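# Spread towel lengthwise ahead, leave basket where it stood

## Task

Lay the towel flat on the table as a single layer, with its long edges running straight away from the robot toward the table's far edge. Keep all of it at least one finger-width inside the table edge, at least two finger-widths from the basket's rim, and more than a hand-width from the column of each arm. The basket must stay upright with its entire base on the table, no more than three finger-widths from its starting spot and turned about the same way as before. At the end both grippers must have released and moved away, and everything must stay in place without the robot holding it.

## Robot and tools

Robot: two arms, left_arm and right_arm, each with six joints and a two-finger parallel gripper. Scene frame: the origin is on the table top midway between the arms, +x points out over the table (away from the robot), +z is up, and left_arm sits on the +y side. The arm names do not match left or right in any image. Bases: left_arm at (+0.036, +0.342, 0) m, right_arm at (+0.011, -0.345, 0) m, each with only a small yaw. Joint ranges in rad, base to gripper: waist -2.618 to 3.054, shoulder 0.000 to 3.142, elbow 0.000 to 3.142, wrist pitch -1.571 to 1.571, wrist yaw -1.571 to 1.571, wrist roll -2.094 to 2.094. Gripper axes: the fingers extend along +z and close along y. The reported hand point lies between the pads, roughly 1 cm back from the tips.

The 14-number row (used by execute_actions and move): numbers 1-7 are for left_arm and 8-14 for right_arm, both always present. For each arm: dx, dy, dz, rx, ry, rz, opening. The first six are an offset, not a pose, given in that gripper's own axes and measured from the gripper pose at the start of the action (for the first action in a call, or for move, from the last pose a result reported). They are not cumulative across rows. Scale: 1.0 equals 0.6 m for dx, dy, dz, and 180 degrees for the rotation vector rx, ry, rz. All values lie in [-1, 1]. Opening is absolute, not an offset: +1 is fully open (0.093 m), -1 is shut.

execute_actions(actions): a list of up to 15 actions; each action is a list of up to 15 rows, one per 1/30 s step, and the final row is held until 15 steps are done. An empty list only returns state and images. Per step, the commanded pose is clipped to at most 70 mm and 16 degrees from where the gripper actually is, so large offsets need several actions; after an action the arm continues only to its last clipped pose. Friction can leave a gripper up to about 31 mm short, and very small commands may not move it at all. Position wins over orientation when both cannot be reached; elbows never fully straighten.

move(target, speed, blocking): target is one 14-number row as above, an offset from the last reported pose. Each gripper travels a straight line; both finish together, in 0.5 to 10 s (cut off at 10 s). speed is the path's top speed in m/s, 0.002 to 0.5, default 0.25; rotation up to twice that in rad/s. Openings are sent at the start. Moves do not avoid obstacles or the other arm, may lag or overshoot in speed, and contacts are harder when fast or when the target lies deep past the contact. blocking=false returns after 0.5 s while the arm keeps going; check with wait(0); new rows or moves are refused until a result shows the move ended (or call stop). The result adds a move: line with the ending (done, off_target, moving, held, fault), the limits that acted (paced = the pose was clipped; held = a safety check blocked steps, after which motion may jump ahead fast), and each gripper's distance to its target. If only one arm is named, the other finished normally.

wait(seconds): 0 to 10; arms keep their last command; returns early if a running move ends. stop(): brakes a running move; it needs stopping distance, and the fingers keep moving. zoom_image(camera, region): enlarges [x0, y0, x1, y1] in pixels (max 504 by 504) of cam_high, cam_low, cam_left_wrist or cam_right_wrist, origin top-left. read_manual(section): only "licences"; no motion. finished_scene(scene): ends scene number 1 or 2 permanently and reports success; the goal must already hold and persist.

Results: a state line left_arm: … | right_arm: … with each hand's position in m and quat_wxyz in the scene frame (less accurate at long reach); Hand target lines giving where the controller currently steers each gripper; pose unreachable lines when a clearance check altered a named arm's command; grip_measured per arm on the opening scale; Joint positions ending in the finger gap in metres (zero once blocked); FAULT, MOTOR HOT and OVER-TEMPERATURE FAULT lines; images from the four 504x504 cameras in the order cam_high, cam_low, cam_left_wrist, cam_right_wrist, with camera calibration updates when they change.

Gripping: pads meet near -0.94 and each mm of object width adds about 0.0208; readings may carry a fixed per-gripper bias up to 0.02. Sending a number below the object's width reading squeezes harder, up to roughly 50-62 N per pad (less for thin parts under 5 mm). Keep sending the same closing number to keep the hold. grip_measured barely reveals contact. Occasionally a held item gets a short external tug.

An arm meant to stay still: in a reply's first call send the offset back to its desired pose, then zeros afterwards, always with its proper opening. The robot holds your last command while you compose a reply.

Heat: holding loads warms motors; a warning appears at 75 °C, 90 °C pauses that arm for 10 s, and 100 °C makes the arm go limp and drop.

Avoid: knocking or placing anything off the table (instant failure), collisions or hard pressing between the arms (can end the scene), drops, slips, slams and hard shoves, and tipping or shifting the basket.

Each tool is called after ">>>" in YAML: its name, and indented under it one key for each argument.

## Session

>>> execute_actions:
  actions: []

Scene clock: 0.00 s.
left_arm: end_effector_position=(+0.5351, +0.4008, +0.3890) grip_measured=+1.000 end_effector_quat_wxyz=(+0.704, +0.106, +0.697, -0.089) | right_arm: end_effector_position=(+0.3997, -0.1243, +0.2903) grip_measured=+1.000 end_effector_quat_wxyz=(+0.233, +0.070, +0.810, +0.534)
Joint positions: left_arm=[0.478 1.596 1.395 0.208 0.577 0.022 0.093] | right_arm=[ 0.22   1.511  1.272 -0.221 -0.765  0.914  0.093]
Joint velocities: left_arm=[0.012 0.012 0.002 0.037 0.022 0.037 0.   ] | right_arm=[-0.007 -0.012  0.007  0.007  0.066 -0.022  0.   ]
Motor temperatures (°C, as the motors report them): left_arm=[26 28 27 29 29 27] | right_arm=[26 25 29 28 26 28]
Hand target (left_arm): +0.535, +0.401, +0.389; +0.704, +0.106, +0.697, -0.089
Hand target (right_arm): +0.400, -0.124, +0.290; +0.233, +0.070, +0.810, +0.534

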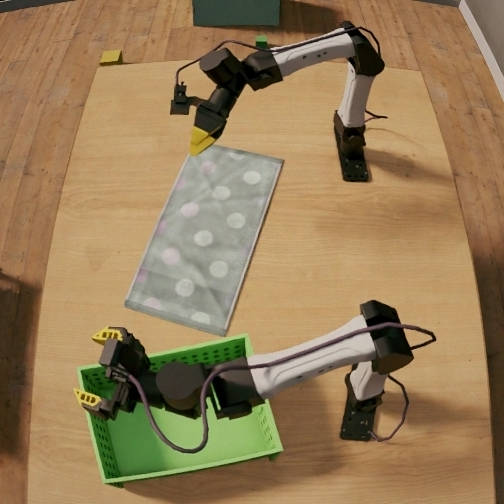

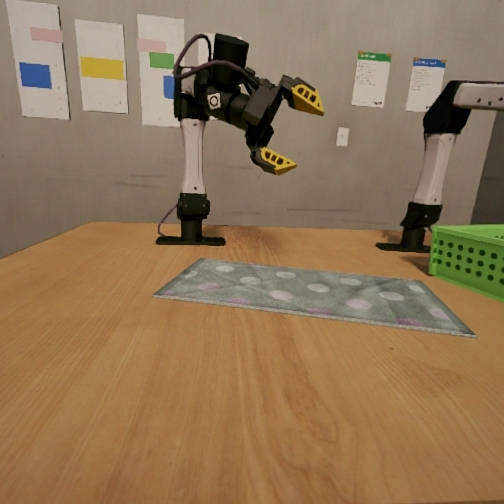

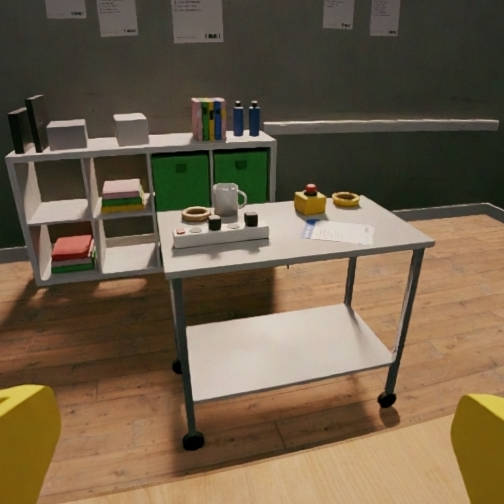

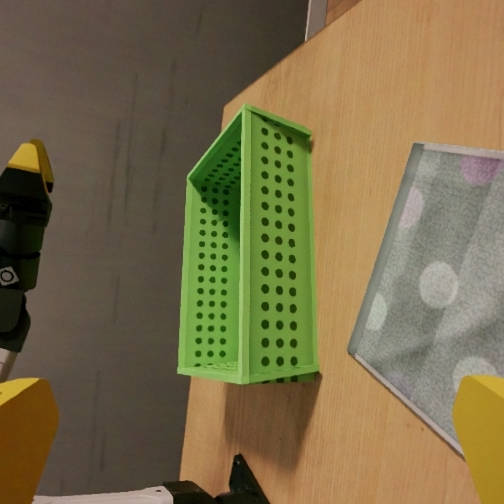

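>>> move:
  target: [0,0,0,-0.063,0.5,-0.075,1,0,0,0,0.363,0.159,-0.048,0.2]

>>> zoom_image:
  camera: "cam_high"
  region: [100,120,320,350]

Scene clock: 41.67 s.
left_arm: end_effector_position=(+0.5383, +0.4030, +0.3832) grip_measured=+1.000 end_effector_quat_wxyz=(+0.431, +0.001, +0.902, +0.023) | right_arm: end_effector_position=(+0.4012, -0.1268, +0.2866) grip_measured=+0.202 end_effector_quat_wxyz=(+0.187, +0.024, +0.974, +0.123)
Joint positions: left_arm=[ 0.322  2.158  2.845 -1.367  0.072  0.111  0.093] | right_arm=[ 0.468  2.065  2.506 -1.559 -0.025  0.556  0.055]
Joint velocities: left_arm=[ 0.012 -0.012  0.017 -0.007  0.037 -0.022  0.   ] | right_arm=[ 0.007 -0.012 -0.002 -0.022  0.066 -0.022  0.001]
Motor temperatures (°C, as the motors report them): left_arm=[26 33 33 35 29 27] | right_arm=[26 30 34 33 26 28]
Hand target (left_arm): +0.537, +0.401, +0.388; +0.436, -0.003, +0.900, +0.027
Hand target (right_arm): +0.399, -0.124, +0.288; +0.190, +0.015, +0.975, +0.117
Off the commanded pose (left_arm): 0.007 m, 51 deg; orientation clipped at the last step of the last action.
Off the commanded pose (right_arm): 0.005 m, 26 deg; orientation clipped at the last step of the last action.
elbow stopped short (left arm): the move would have taken joint 3 (elbow) straighter than the controller allows; a more bent joint 3 avoids this.
joint sent to its limit (right arm) — the command would take joint 4 (wrist pitch) past its lower limit, so that joint was sent only as far as its limit.
move: off_target (left_arm, right_arm); limits=paced
camera_calibration (this result's frames):
cam_left_wrist: T_world_to_cam=[[0.0359015, -0.998664, -0.0371588, 0.399838], [-0.89046, -0.0150887, -0.454812, 0.695412], [0.453644, 0.0494169, -0.889812, 0.16067], [0, 0, 0, 1]] pos_world=[0.531995, 0.401857, 0.474105]
cam_right_wrist: T_world_to_cam=[[0.000347803, -0.967233, -0.25389, -0.0543227], [-0.997821, -0.0170853, 0.0637222, 0.417119], [-0.065972, 0.253314, -0.965132, 0.419106], [0, 0, 0, 1]] pos_world=[0.443878, -0.151582, 0.364121]

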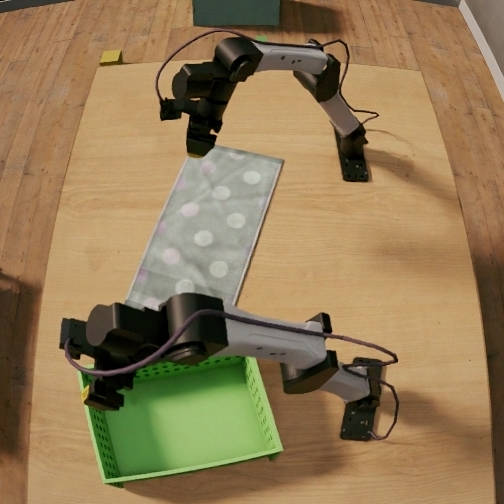

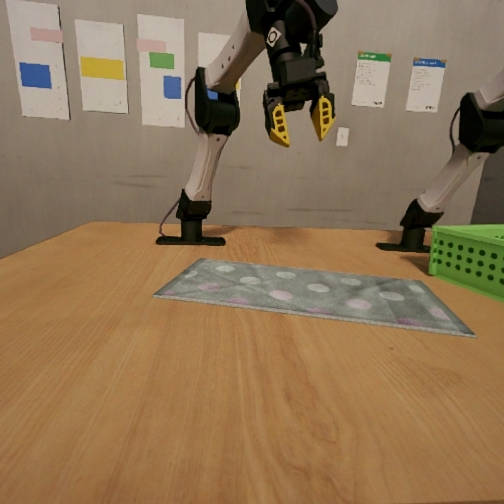

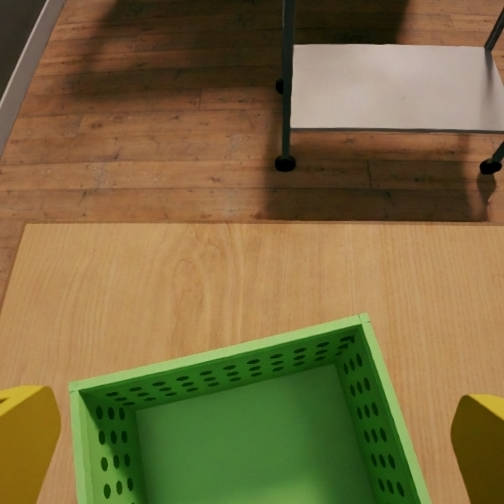

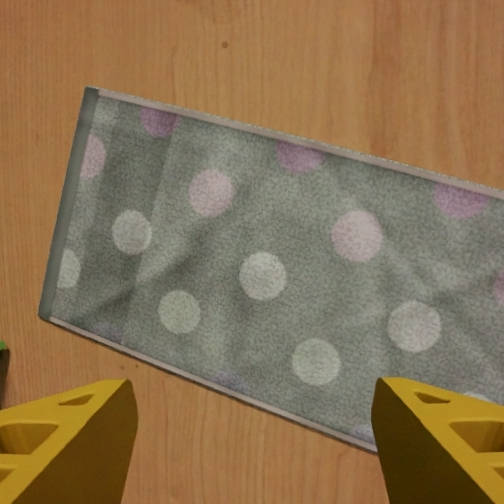

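Region (100, 120, 320, 350) of cam_high's 504x504 image, scaled by 2.191, with more detail than that image has; it fills the left 482 columns of this view, and the rest is white.

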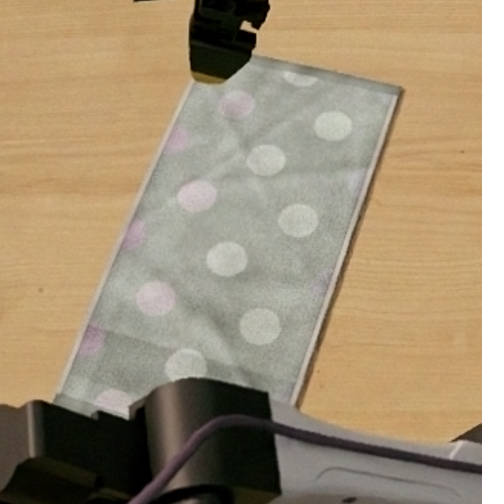

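>>> move:
  target: [0.553,-0.453,-0.123,0.275,0.179,0.552,0.2,0.182,-0.427,0.228,0.079,0.119,-0.015,0.2]

Scene clock: 68.43 s.
left_arm: end_effector_position=(+0.2819, +0.1272, +0.1689) grip_measured=+0.202 end_effector_quat_wxyz=(+0.028, +0.799, +0.600, -0.014) | right_arm: end_effector_position=(+0.3544, -0.3325, +0.0725) grip_measured=+0.202 end_effector_quat_wxyz=(+0.009, +0.004, +1.000, +0.001)
Joint positions: left_arm=[-0.521  1.744  1.653 -1.431  0.039  1.153  0.055] | right_arm=[ 0.003  1.85   1.4   -1.104 -0.002  0.044  0.055]
Joint velocities: left_arm=[ 0.007 -0.017 -0.002 -0.007 -0.007 -0.007 -0.001] | right_arm=[-0.022 -0.012 -0.002  0.051 -0.037 -0.037 -0.   ]
Motor temperatures (°C, as the motors report them): left_arm=[26 37 34 35 29 27] | right_arm=[26 35 35 31 26 28]
Hand target (left_arm): +0.276, +0.133, +0.161; +0.004, +0.804, +0.595, -0.014
Hand target (right_arm): +0.356, -0.337, +0.064; +0.007, +0.004, +1.000, -0.003
Off the commanded pose (left_arm): 0.013 m, 4 deg.
Off the commanded pose (right_arm): 0.013 m, 1 deg.
move: off_target (left_arm, right_arm)
camera_calibration (this result's frames):
cam_left_wrist: T_world_to_cam=[[-0.963823, 0.263742, -0.0385515, 0.247124], [0.233235, 0.904521, 0.356993, -0.205396], [0.129025, 0.335086, -0.933311, 0.162461], [0, 0, 0, 1]] pos_world=[0.265128, 0.0661693, 0.234479]
cam_right_wrist: T_world_to_cam=[[-0.00963739, -0.999923, -0.0078638, -0.332748], [-0.909513, 0.00549725, 0.415639, 0.331238], [-0.415564, 0.0111579, -0.909496, 0.300856], [0, 0, 0, 1]] pos_world=[0.423083, -0.3379, 0.133335]

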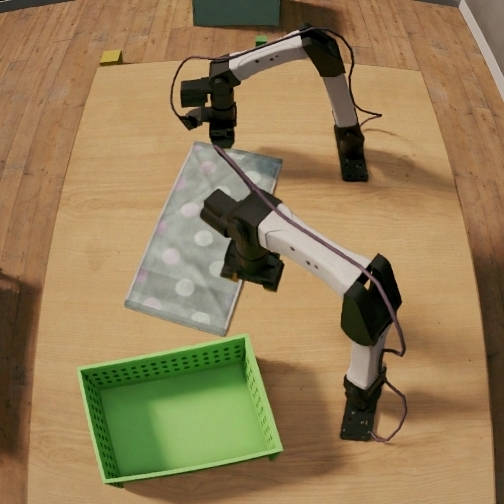

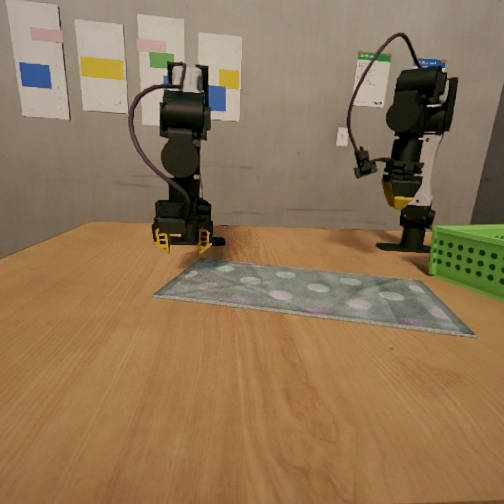

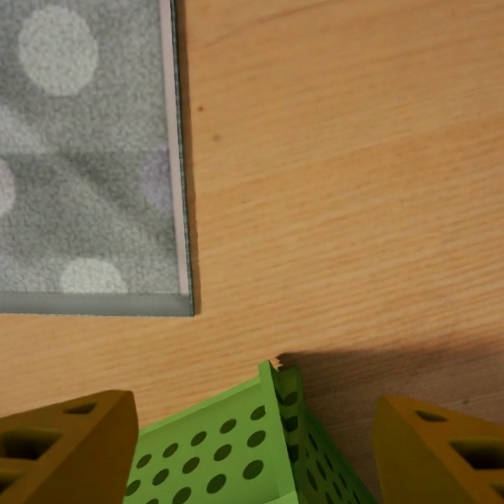

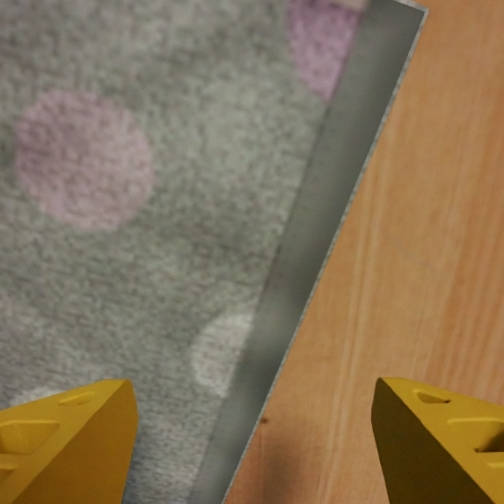

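>>> move:
  target: [0.057,0.075,0.265,0,0,0,0.2,-0.1,-0.063,0.105,0,0,0,0.2]
  speed: 0.1

Scene clock: 84.77 s.
left_arm: end_effector_position=(+0.3323, +0.1414, +0.0188) grip_measured=+0.202 end_effector_quat_wxyz=(+0.020, +0.798, +0.602, -0.013) | right_arm: end_effector_position=(+0.4024, -0.3628, +0.0188) grip_measured=+0.202 end_effector_quat_wxyz=(-0.004, -0.000, +1.000, +0.006)
Joint positions: left_arm=[-0.4    1.952  1.315 -0.905  0.038  1.271  0.055] | right_arm=[-0.083  2.106  1.546 -1.019 -0.012 -0.051  0.055]
Joint velocities: left_arm=[-0.012 -0.017 -0.017 -0.037 -0.066 -0.037 -0.   ] | right_arm=[ 0.007 -0.007  0.012 -0.037  0.022  0.022 -0.   ]
Motor temperatures (°C, as the motors report them): left_arm=[26 36 33 33 29 27] | right_arm=[26 35 35 30 26 28]
Hand target (left_arm): +0.337, +0.141, +0.010; +0.028, +0.799, +0.600, -0.012
Hand target (right_arm): +0.415, -0.371, +0.011; +0.009, +0.005, +1.000, +0.001
Off the commanded pose (left_arm): 0.011 m, 1 deg.
Off the commanded pose (right_arm): 0.017 m, 2 deg.
move: off_target (left_arm, right_arm)
camera_calibration (this result's frames):
cam_left_wrist: T_world_to_cam=[[-0.964962, 0.261032, -0.026647, 0.286724], [0.233478, 0.900544, 0.366755, -0.176156], [0.119732, 0.347683, -0.929936, 0.012366], [0, 0, 0, 1]] pos_world=[0.316326, 0.0794921, 0.0837459]
cam_right_wrist: T_world_to_cam=[[-0.000757259, -0.999855, -0.0170238, -0.366403], [-0.898415, -0.00679573, 0.439095, 0.388046], [-0.439147, 0.015627, -0.898279, 0.283155], [0, 0, 0, 1]] pos_world=[0.472696, -0.368138, 0.0777253]

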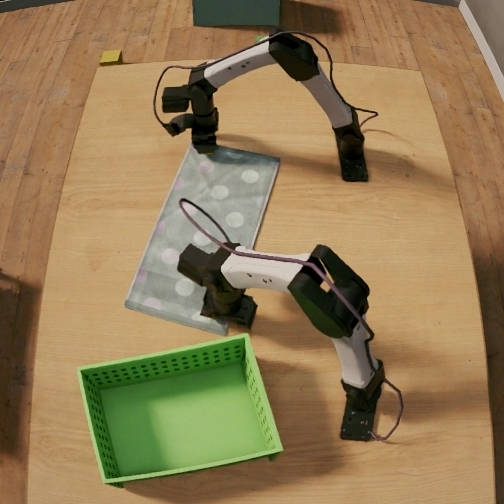

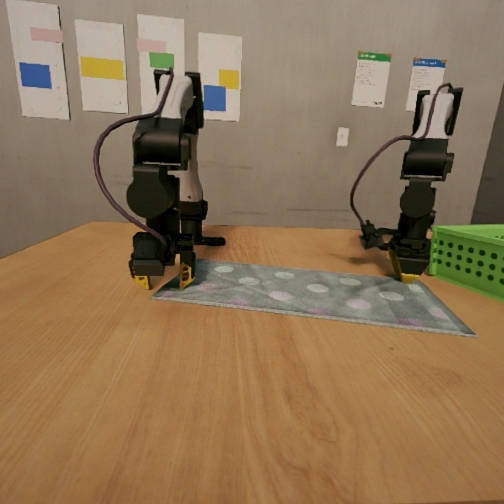

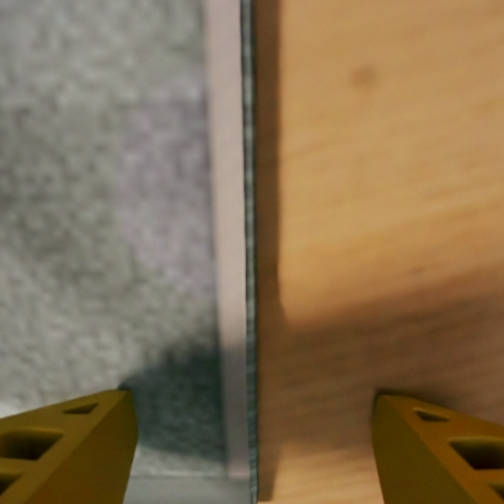

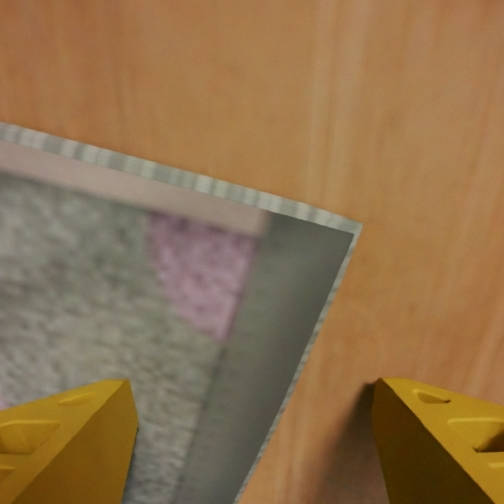

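>>> move:
  target: [0,0,0.035,0,0,0,0.2,0,0,0.035,0,0,0,0.2]
  speed: 0.05

>>> move:
  target: [0,0,0.01,0,0,0,-1,0,0,0.01,0,0,0,-1]
  speed: 0.05

>>> move:
  target: [0,0,-0.06,0,0,0,-1,0,0,-0.06,0,0,0,-1]
  speed: 0.05

Scene clock: 91.00 s.
left_arm: end_effector_position=(+0.3325, +0.1413, +0.0178) grip_measured=+0.202 end_effector_quat_wxyz=(+0.021, +0.799, +0.601, -0.013) | right_arm: end_effector_position=(+0.4015, -0.3621, +0.0173) grip_measured=+0.202 end_effector_quat_wxyz=(-0.005, -0.001, +1.000, +0.008)
Joint positions: left_arm=[-0.4    1.952  1.311 -0.898  0.038  1.272  0.055] | right_arm=[-0.083  2.106  1.539 -1.014 -0.015 -0.052  0.055]
Joint velocities: left_arm=[-0.012 -0.027 -0.002 -0.007 -0.022 -0.037  0.001] | right_arm=[ 0.002  0.012  0.002 -0.022 -0.081  0.037  0.   ]
Motor temperatures (°C, as the motors report them): left_arm=[26 36 33 33 29 27] | right_arm=[26 35 35 30 26 28]
Hand target (left_arm): +0.331, +0.141, -0.001; +0.019, +0.798, +0.602, -0.014
Hand target (right_arm): +0.401, -0.363, -0.002; -0.005, -0.000, +1.000, +0.006
Off the commanded pose (left_arm): 0.020 m, 0 deg.
Off the commanded pose (right_arm): 0.019 m, 0 deg.
move: off_target (left_arm, right_arm)
camera_calibration (this result's frames):
cam_left_wrist: T_world_to_cam=[[-0.964599, 0.262094, -0.0292384, 0.28666], [0.233668, 0.90081, 0.36598, -0.175801], [0.122259, 0.346192, -0.930163, 0.0107867], [0, 0, 0, 1]] pos_world=[0.316272, 0.0794967, 0.0827544]
cam_right_wrist: T_world_to_cam=[[0.000706583, -0.999781, -0.0209233, -0.366237], [-0.897826, -0.00984783, 0.440239, 0.386596], [-0.440349, 0.0184745, -0.897637, 0.282888], [0, 0, 0, 1]] pos_world=[0.471925, -0.367576, 0.0760732]

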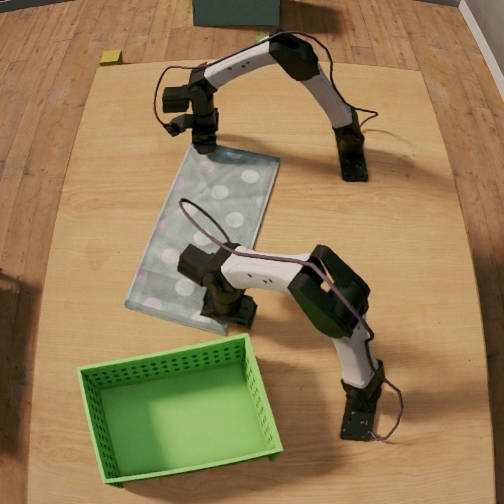

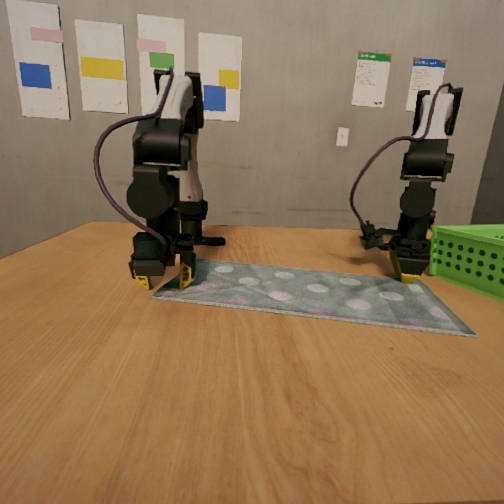

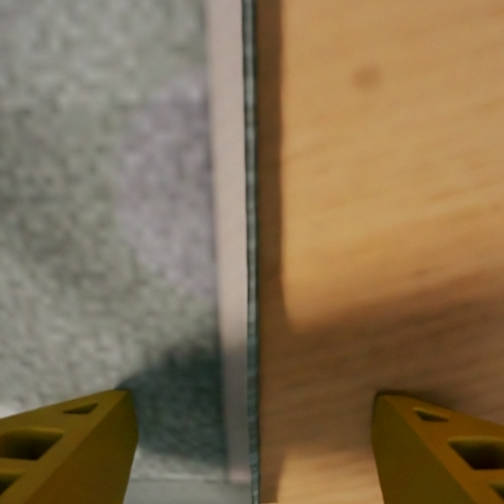

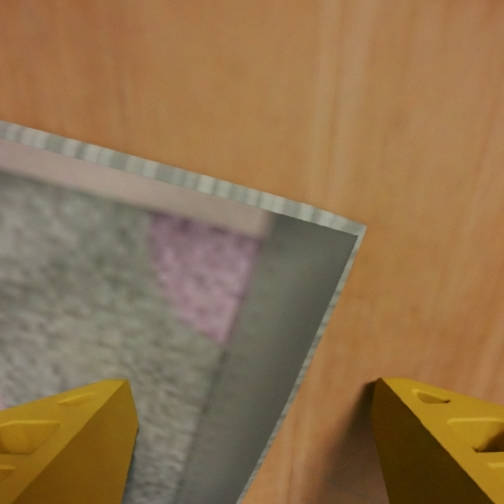

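Scene clock: 91.70 s.
left_arm: end_effector_position=(+0.3365, +0.1388, +0.0190) grip_measured=-0.985 end_effector_quat_wxyz=(+0.031, +0.799, +0.601, -0.009) | right_arm: end_effector_position=(+0.4019, -0.3531, +0.0196) grip_measured=-0.977 end_effector_quat_wxyz=(-0.002, -0.005, +1.000, +0.025)
Joint positions: left_arm=[-0.4    1.949  1.311 -0.88   0.038  1.272  0.   ] | right_arm=[-0.075  2.1    1.539 -1.017 -0.05  -0.052  0.   ]
Joint velocities: left_arm=[-0.007 -0.002 -0.007 -0.007  0.037  0.007  0.   ] | right_arm=[-0.007  0.032  0.002  0.022  0.066 -0.037  0.   ]
Motor temperatures (°C, as the motors report them): left_arm=[26 36 33 33 29 27] | right_arm=[26 36 35 30 26 28]
Hand target (left_arm): +0.333, +0.141, +0.012; +0.021, +0.799, +0.601, -0.013
Hand target (right_arm): +0.401, -0.362, +0.012; -0.005, -0.001, +1.000, +0.008
Off the commanded pose (left_arm): 0.009 m, 1 deg.
Off the commanded pose (right_arm): 0.012 m, 2 deg.
move: off_target (right_arm)
camera_calibration (this result's frames):
cam_left_wrist: T_world_to_cam=[[-0.963884, 0.261627, -0.0497806, 0.291442], [0.226992, 0.904825, 0.36023, -0.17316], [0.139289, 0.33592, -0.931535, 0.00800705], [0, 0, 0, 1]] pos_world=[0.319107, 0.0777411, 0.0843445]
cam_right_wrist: T_world_to_cam=[[0.00860194, -0.998428, -0.055389, -0.359244], [-0.899871, -0.0318844, 0.434988, 0.379133], [-0.436071, 0.0461012, -0.898731, 0.293023], [0, 0, 0, 1]] pos_world=[0.472039, -0.360099, 0.0785322]

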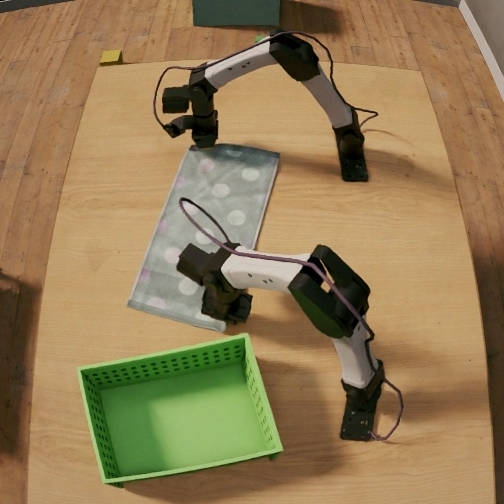

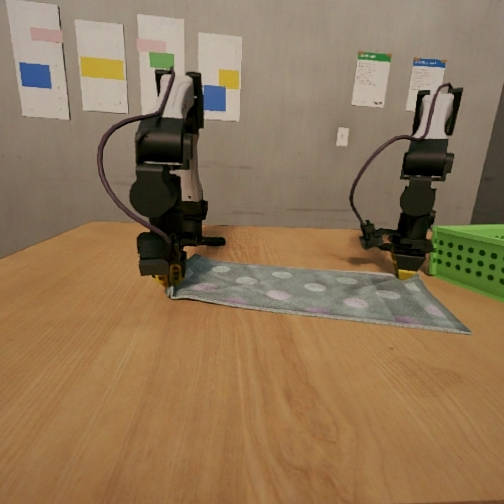

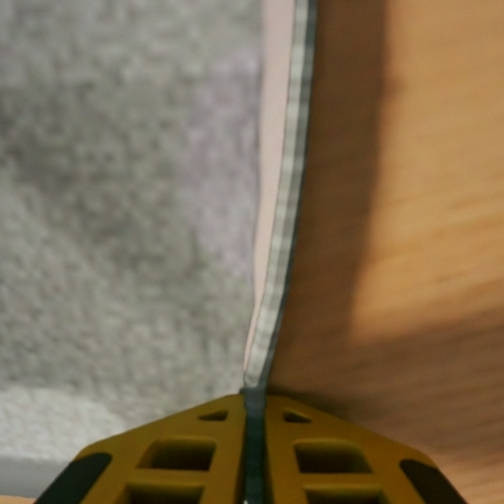

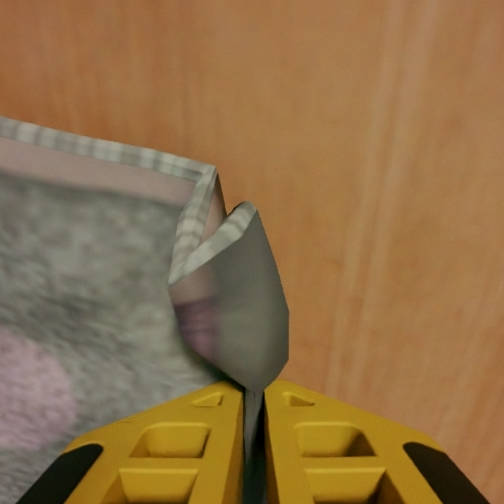

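Scene clock: 92.87 s.
left_arm: end_effector_position=(+0.3366, +0.1381, +0.0436) grip_measured=-0.985 end_effector_quat_wxyz=(+0.032, +0.799, +0.601, -0.010) | right_arm: end_effector_position=(+0.3967, -0.3504, +0.0365) grip_measured=-0.977 end_effector_quat_wxyz=(-0.023, -0.004, +0.999, +0.034)
Joint positions: left_arm=[-0.4    1.918  1.37  -0.969  0.041  1.272  0.   ] | right_arm=[-0.075  2.1    1.608 -1.127 -0.065 -0.052  0.   ]
Joint velocities: left_arm=[-0.022 -0.002  0.002  0.007 -0.037 -0.081  0.   ] | right_arm=[-0.017 -0.007  0.007 -0.037 -0.051  0.007  0.   ]
Motor temperatures (°C, as the motors report them): left_arm=[26 36 33 33 29 27] | right_arm=[26 36 35 30 26 28]
Hand target (left_arm): +0.336, +0.140, +0.055; +0.031, +0.799, +0.601, -0.009
Hand target (right_arm): +0.402, -0.354, +0.055; -0.002, -0.005, +1.000, +0.025
Off the commanded pose (left_arm): 0.012 m, 0 deg.
Off the commanded pose (right_arm): 0.020 m, 3 deg.
move: off_target (left_arm, right_arm)
camera_calibration (this result's frames):
cam_left_wrist: T_world_to_cam=[[-0.963866, 0.261618, -0.0501751, 0.29297], [0.227372, 0.906112, 0.356739, -0.181508], [0.138794, 0.332441, -0.932856, 0.03185], [0, 0, 0, 1]] pos_world=[0.319234, 0.0772323, 0.109162]
cam_right_wrist: T_world_to_cam=[[0.00555062, -0.997368, -0.0722877, -0.353343], [-0.881174, -0.0390541, 0.471177, 0.355945], [-0.47276, 0.0610827, -0.879072, 0.32496], [0, 0, 0, 1]] pos_world=[0.469239, -0.358362, 0.0924076]

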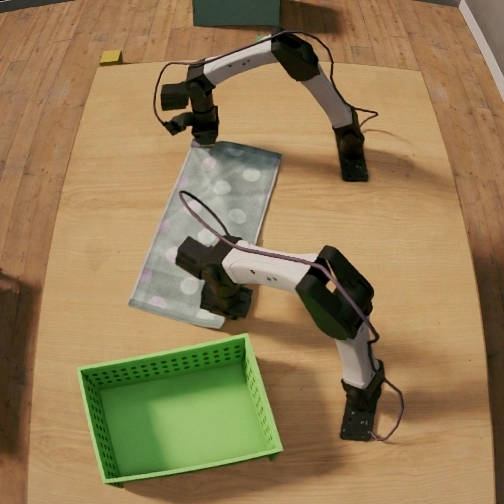

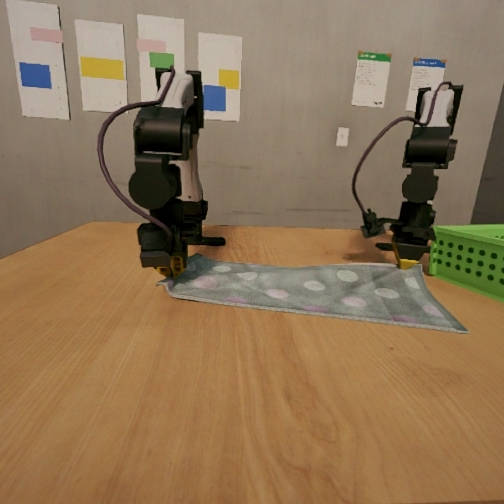

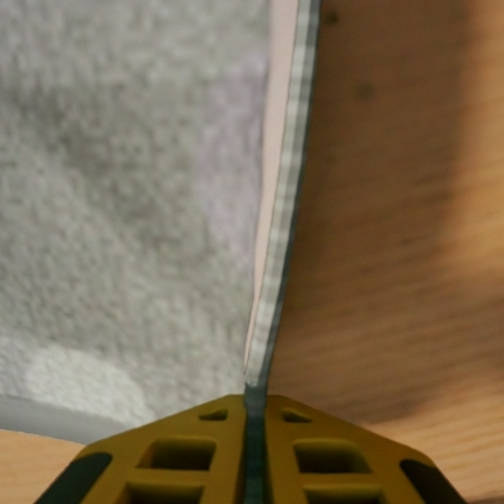

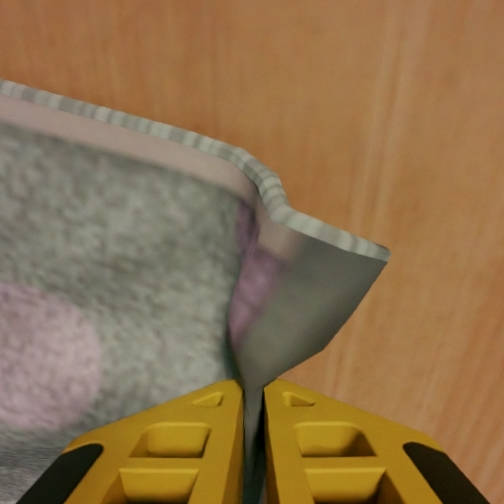

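>>> move:
  target: [0.064,0.167,0,0,0,0.083,-1,0.175,0.048,0,0,0,0.1,-1]
  speed: 0.08

>>> move:
  target: [0.03,0.17,0,0,0,0.083,-1,0.19,0.069,0,0,0,0.1,-1]
  speed: 0.08

Scene clock: 107.70 s.
left_arm: end_effector_position=(+0.4410, +0.1415, +0.0433) grip_measured=-0.985 end_effector_quat_wxyz=(+0.040, +0.870, +0.491, -0.004) | right_arm: end_effector_position=(+0.2930, -0.3242, +0.0408) grip_measured=-0.977 end_effector_quat_wxyz=(-0.039, +0.151, +0.987, +0.035)
Joint positions: left_arm=[-0.263  2.255  1.884 -1.138  0.053  1.672  0.   ] | right_arm=[-0.008  1.736  1.123 -1.023 -0.082  0.326  0.   ]
Joint velocities: left_arm=[ 0.017 -0.002 -0.017 -0.11  -0.037  0.022  0.   ] | right_arm=[-0.012  0.002  0.027 -0.081 -0.022  0.037  0.   ]
Motor temperatures (°C, as the motors report them): left_arm=[26 38 34 32 29 27] | right_arm=[26 41 36 30 26 28]
Hand target (left_arm): +0.444, +0.148, +0.045; +0.034, +0.870, +0.492, -0.004
Hand target (right_arm): +0.292, -0.324, +0.044; -0.029, +0.152, +0.987, +0.030
Off the commanded pose (left_arm): 0.007 m, 1 deg.
Off the commanded pose (right_arm): 0.003 m, 1 deg.
move: done
camera_calibration (this result's frames):
cam_left_wrist: T_world_to_cam=[[-0.861632, 0.501662, -0.0769733, 0.314765], [0.444171, 0.81872, 0.363882, -0.291818], [0.245566, 0.279344, -0.928259, -0.0238431], [0, 0, 0, 1]] pos_world=[0.406684, 0.0876714, 0.108283]
cam_right_wrist: T_world_to_cam=[[-0.302526, -0.951166, -0.0613248, -0.221553], [-0.829596, 0.231088, 0.5083, 0.33452], [-0.469307, 0.204649, -0.858994, 0.322808], [0, 0, 0, 1]] pos_world=[0.361987, -0.354099, 0.0936663]

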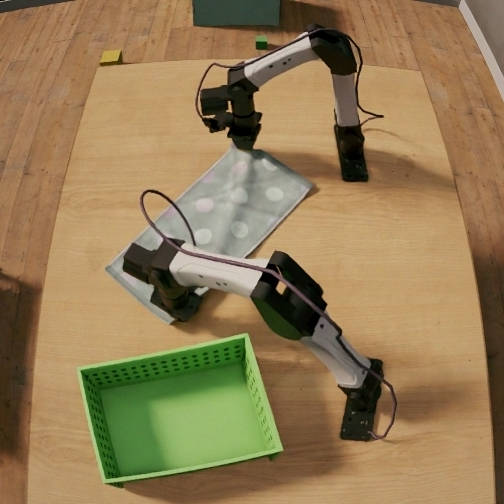

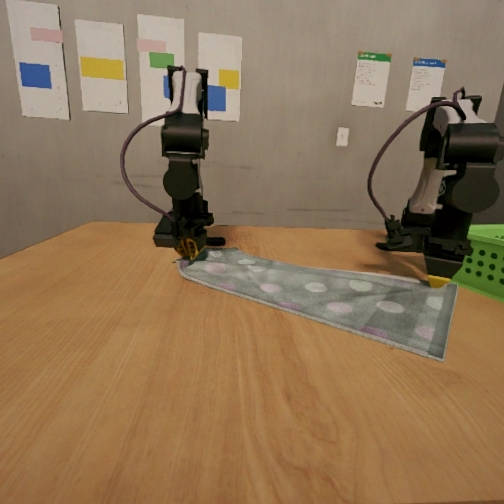

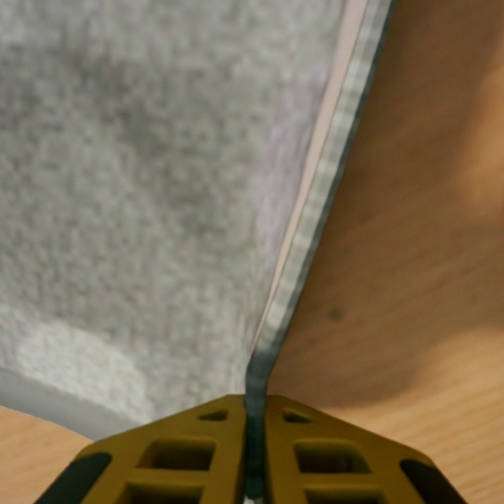

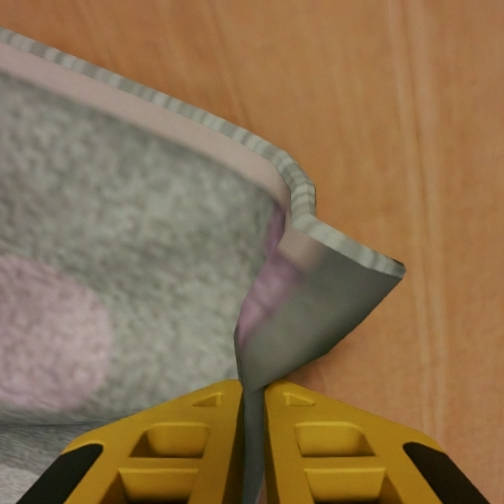

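Scene clock: 110.17 s.
left_arm: end_effector_position=(+0.5251, +0.1037, +0.0452) grip_measured=-0.985 end_effector_quat_wxyz=(+0.075, +0.924, +0.374, +0.032) | right_arm: end_effector_position=(+0.2059, -0.2506, +0.0519) grip_measured=-0.977 end_effector_quat_wxyz=(-0.039, +0.304, +0.951, +0.033)
Joint positions: left_arm=[-0.259  2.776  2.845 -1.486  0.056  1.931  0.   ] | right_arm=[ 0.34   1.426  0.858 -1.022 -0.1    0.989  0.   ]
Joint velocities: left_arm=[-0.002 -0.007 -0.012 -0.037 -0.037  0.051  0.   ] | right_arm=[ 0.007 -0.012 -0.007  0.022  0.007 -0.007  0.   ]
Motor temperatures (°C, as the motors report them): left_arm=[26 39 34 32 29 27] | right_arm=[26 41 36 30 26 28]
Hand target (left_arm): +0.536, +0.105, +0.048; +0.089, +0.922, +0.373, +0.047
Hand target (right_arm): +0.195, -0.252, +0.053; -0.047, +0.304, +0.951, +0.029
Off the commanded pose (left_arm): 0.013 m, 5 deg.
Off the commanded pose (right_arm): 0.009 m, 1 deg.
elbow stopped short (left arm): the move would have taken joint 3 (elbow) straighter than the controller allows; a more bent joint 3 avoids this.
move: off_target (left_arm)
camera_calibration (this result's frames):
cam_left_wrist: T_world_to_cam=[[-0.695039, 0.697585, -0.174058, 0.302894], [0.596491, 0.694641, 0.402086, -0.367743], [0.401397, 0.175641, -0.898905, -0.104558], [0, 0, 0, 1]] pos_world=[0.471848, 0.0625196, 0.106598]
cam_right_wrist: T_world_to_cam=[[-0.581065, -0.81268, -0.0437537, -0.0860595], [-0.71052, 0.480335, 0.514237, 0.277268], [-0.396894, 0.329893, -0.856531, 0.292781], [0, 0, 0, 1]] pos_world=[0.263202, -0.299707, 0.104429]

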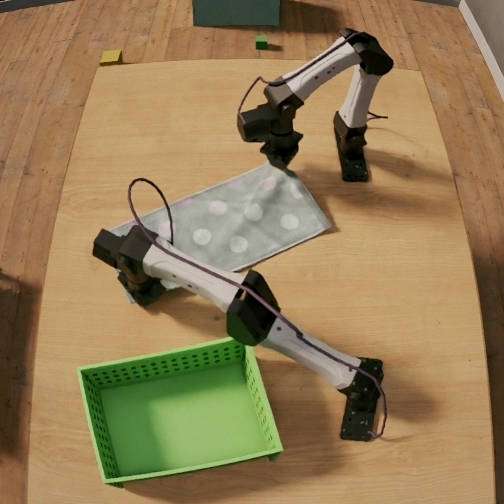

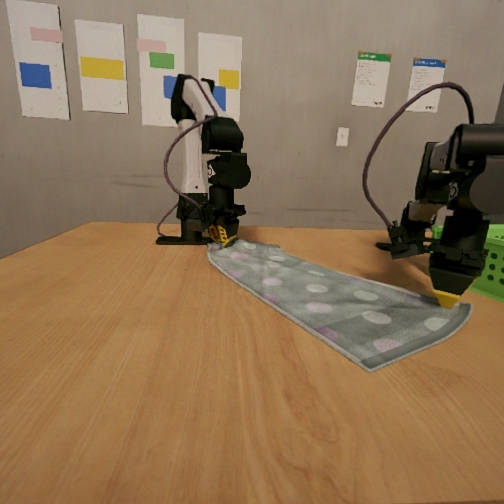

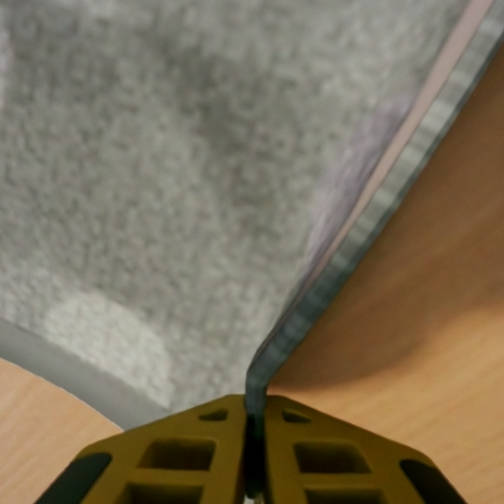

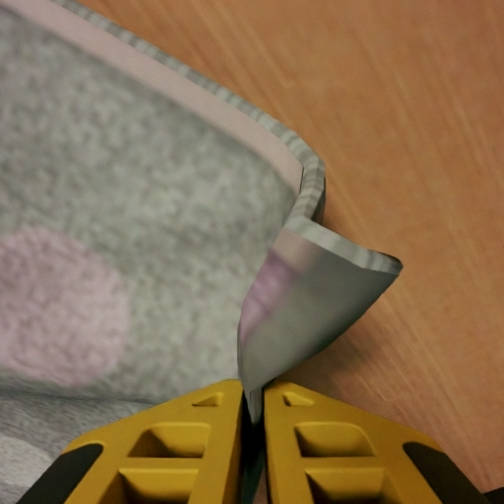

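>>> move:
  target: [0,0.01,0,0,0,0.03,-1,0.337,0.106,0.03,0,0,0.03,-1]
  speed: 0.08

Scene clock: 119.17 s.
left_arm: end_effector_position=(+0.5237, +0.1010, +0.0453) grip_measured=-0.985 end_effector_quat_wxyz=(+0.076, +0.939, +0.335, +0.032) | right_arm: end_effector_position=(+0.0763, -0.0875, +0.0540) grip_measured=-0.977 end_effector_quat_wxyz=(-0.042, +0.350, +0.935, +0.032)
Joint positions: left_arm=[-0.262  2.776  2.845 -1.486  0.062  2.011  0.   ] | right_arm=[ 1.239  1.534  0.962 -0.93  -0.079  1.99   0.   ]
Joint velocities: left_arm=[-0.002 -0.017 -0.027  0.007 -0.037 -0.081  0.   ] | right_arm=[ 0.002 -0.012 -0.022  0.007 -0.066 -0.051  0.   ]
Motor temperatures (°C, as the motors report them): left_arm=[26 42 35 32 29 27] | right_arm=[26 39 35 30 26 28]
Hand target (left_arm): +0.529, +0.100, +0.046; +0.081, +0.940, +0.330, +0.042
Hand target (right_arm): +0.072, -0.083, +0.054; -0.047, +0.348, +0.936, +0.028
Off the commanded pose (left_arm): 0.006 m, 1 deg.
Off the commanded pose (right_arm): 0.007 m, 0 deg.
elbow stopped short (left arm): the move would have taken joint 3 (elbow) straighter than the controller allows; a more bent joint 3 avoids this.
move: done
camera_calibration (this result's frames):
cam_left_wrist: T_world_to_cam=[[-0.633005, 0.7539, -0.175897, 0.265788], [0.649548, 0.640848, 0.409148, -0.38775], [0.42118, 0.144739, -0.895353, -0.110895], [0, 0, 0, 1]] pos_world=[0.466814, 0.0641618, 0.106109]
cam_right_wrist: T_world_to_cam=[[-0.657931, -0.752233, -0.0356632, -0.0179768], [-0.655188, 0.548419, 0.519582, 0.107163], [-0.371289, 0.365215, -0.853676, 0.190252], [0, 0, 0, 1]] pos_world=[0.129023, -0.141776, 0.106092]

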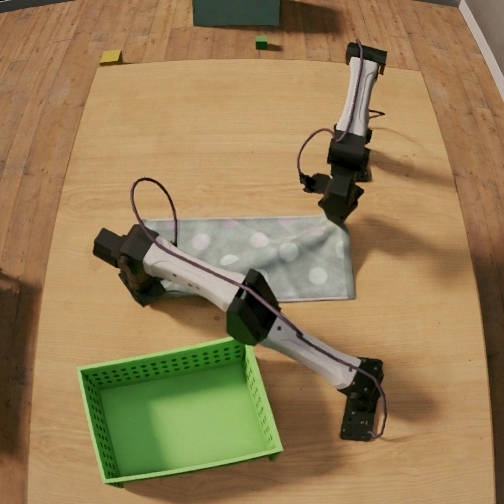

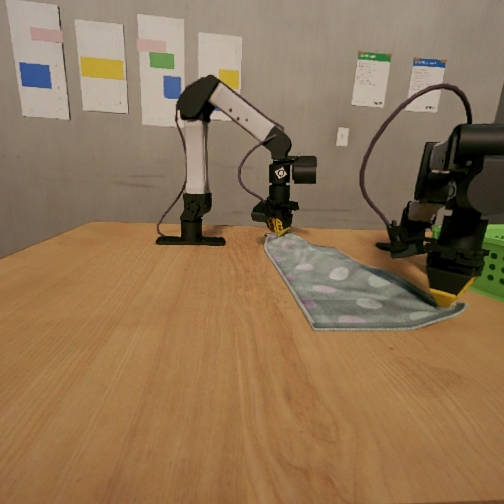

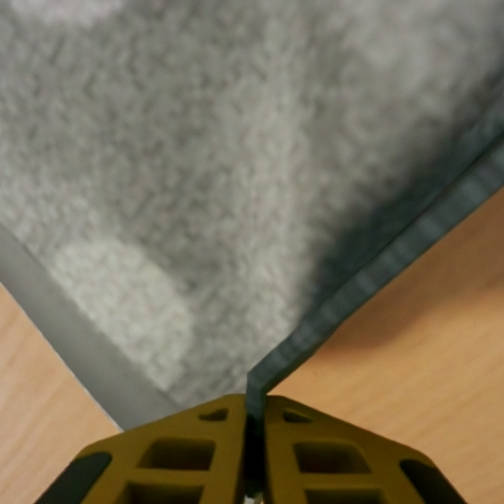

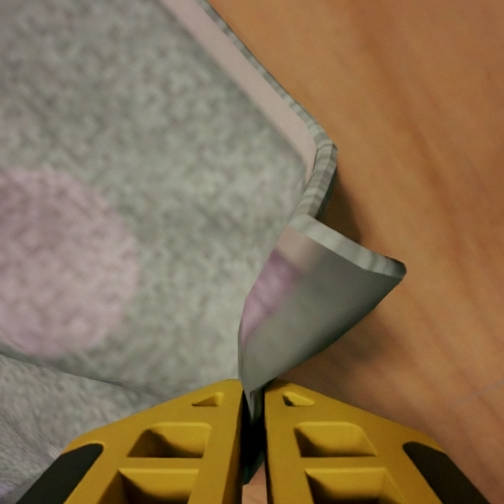

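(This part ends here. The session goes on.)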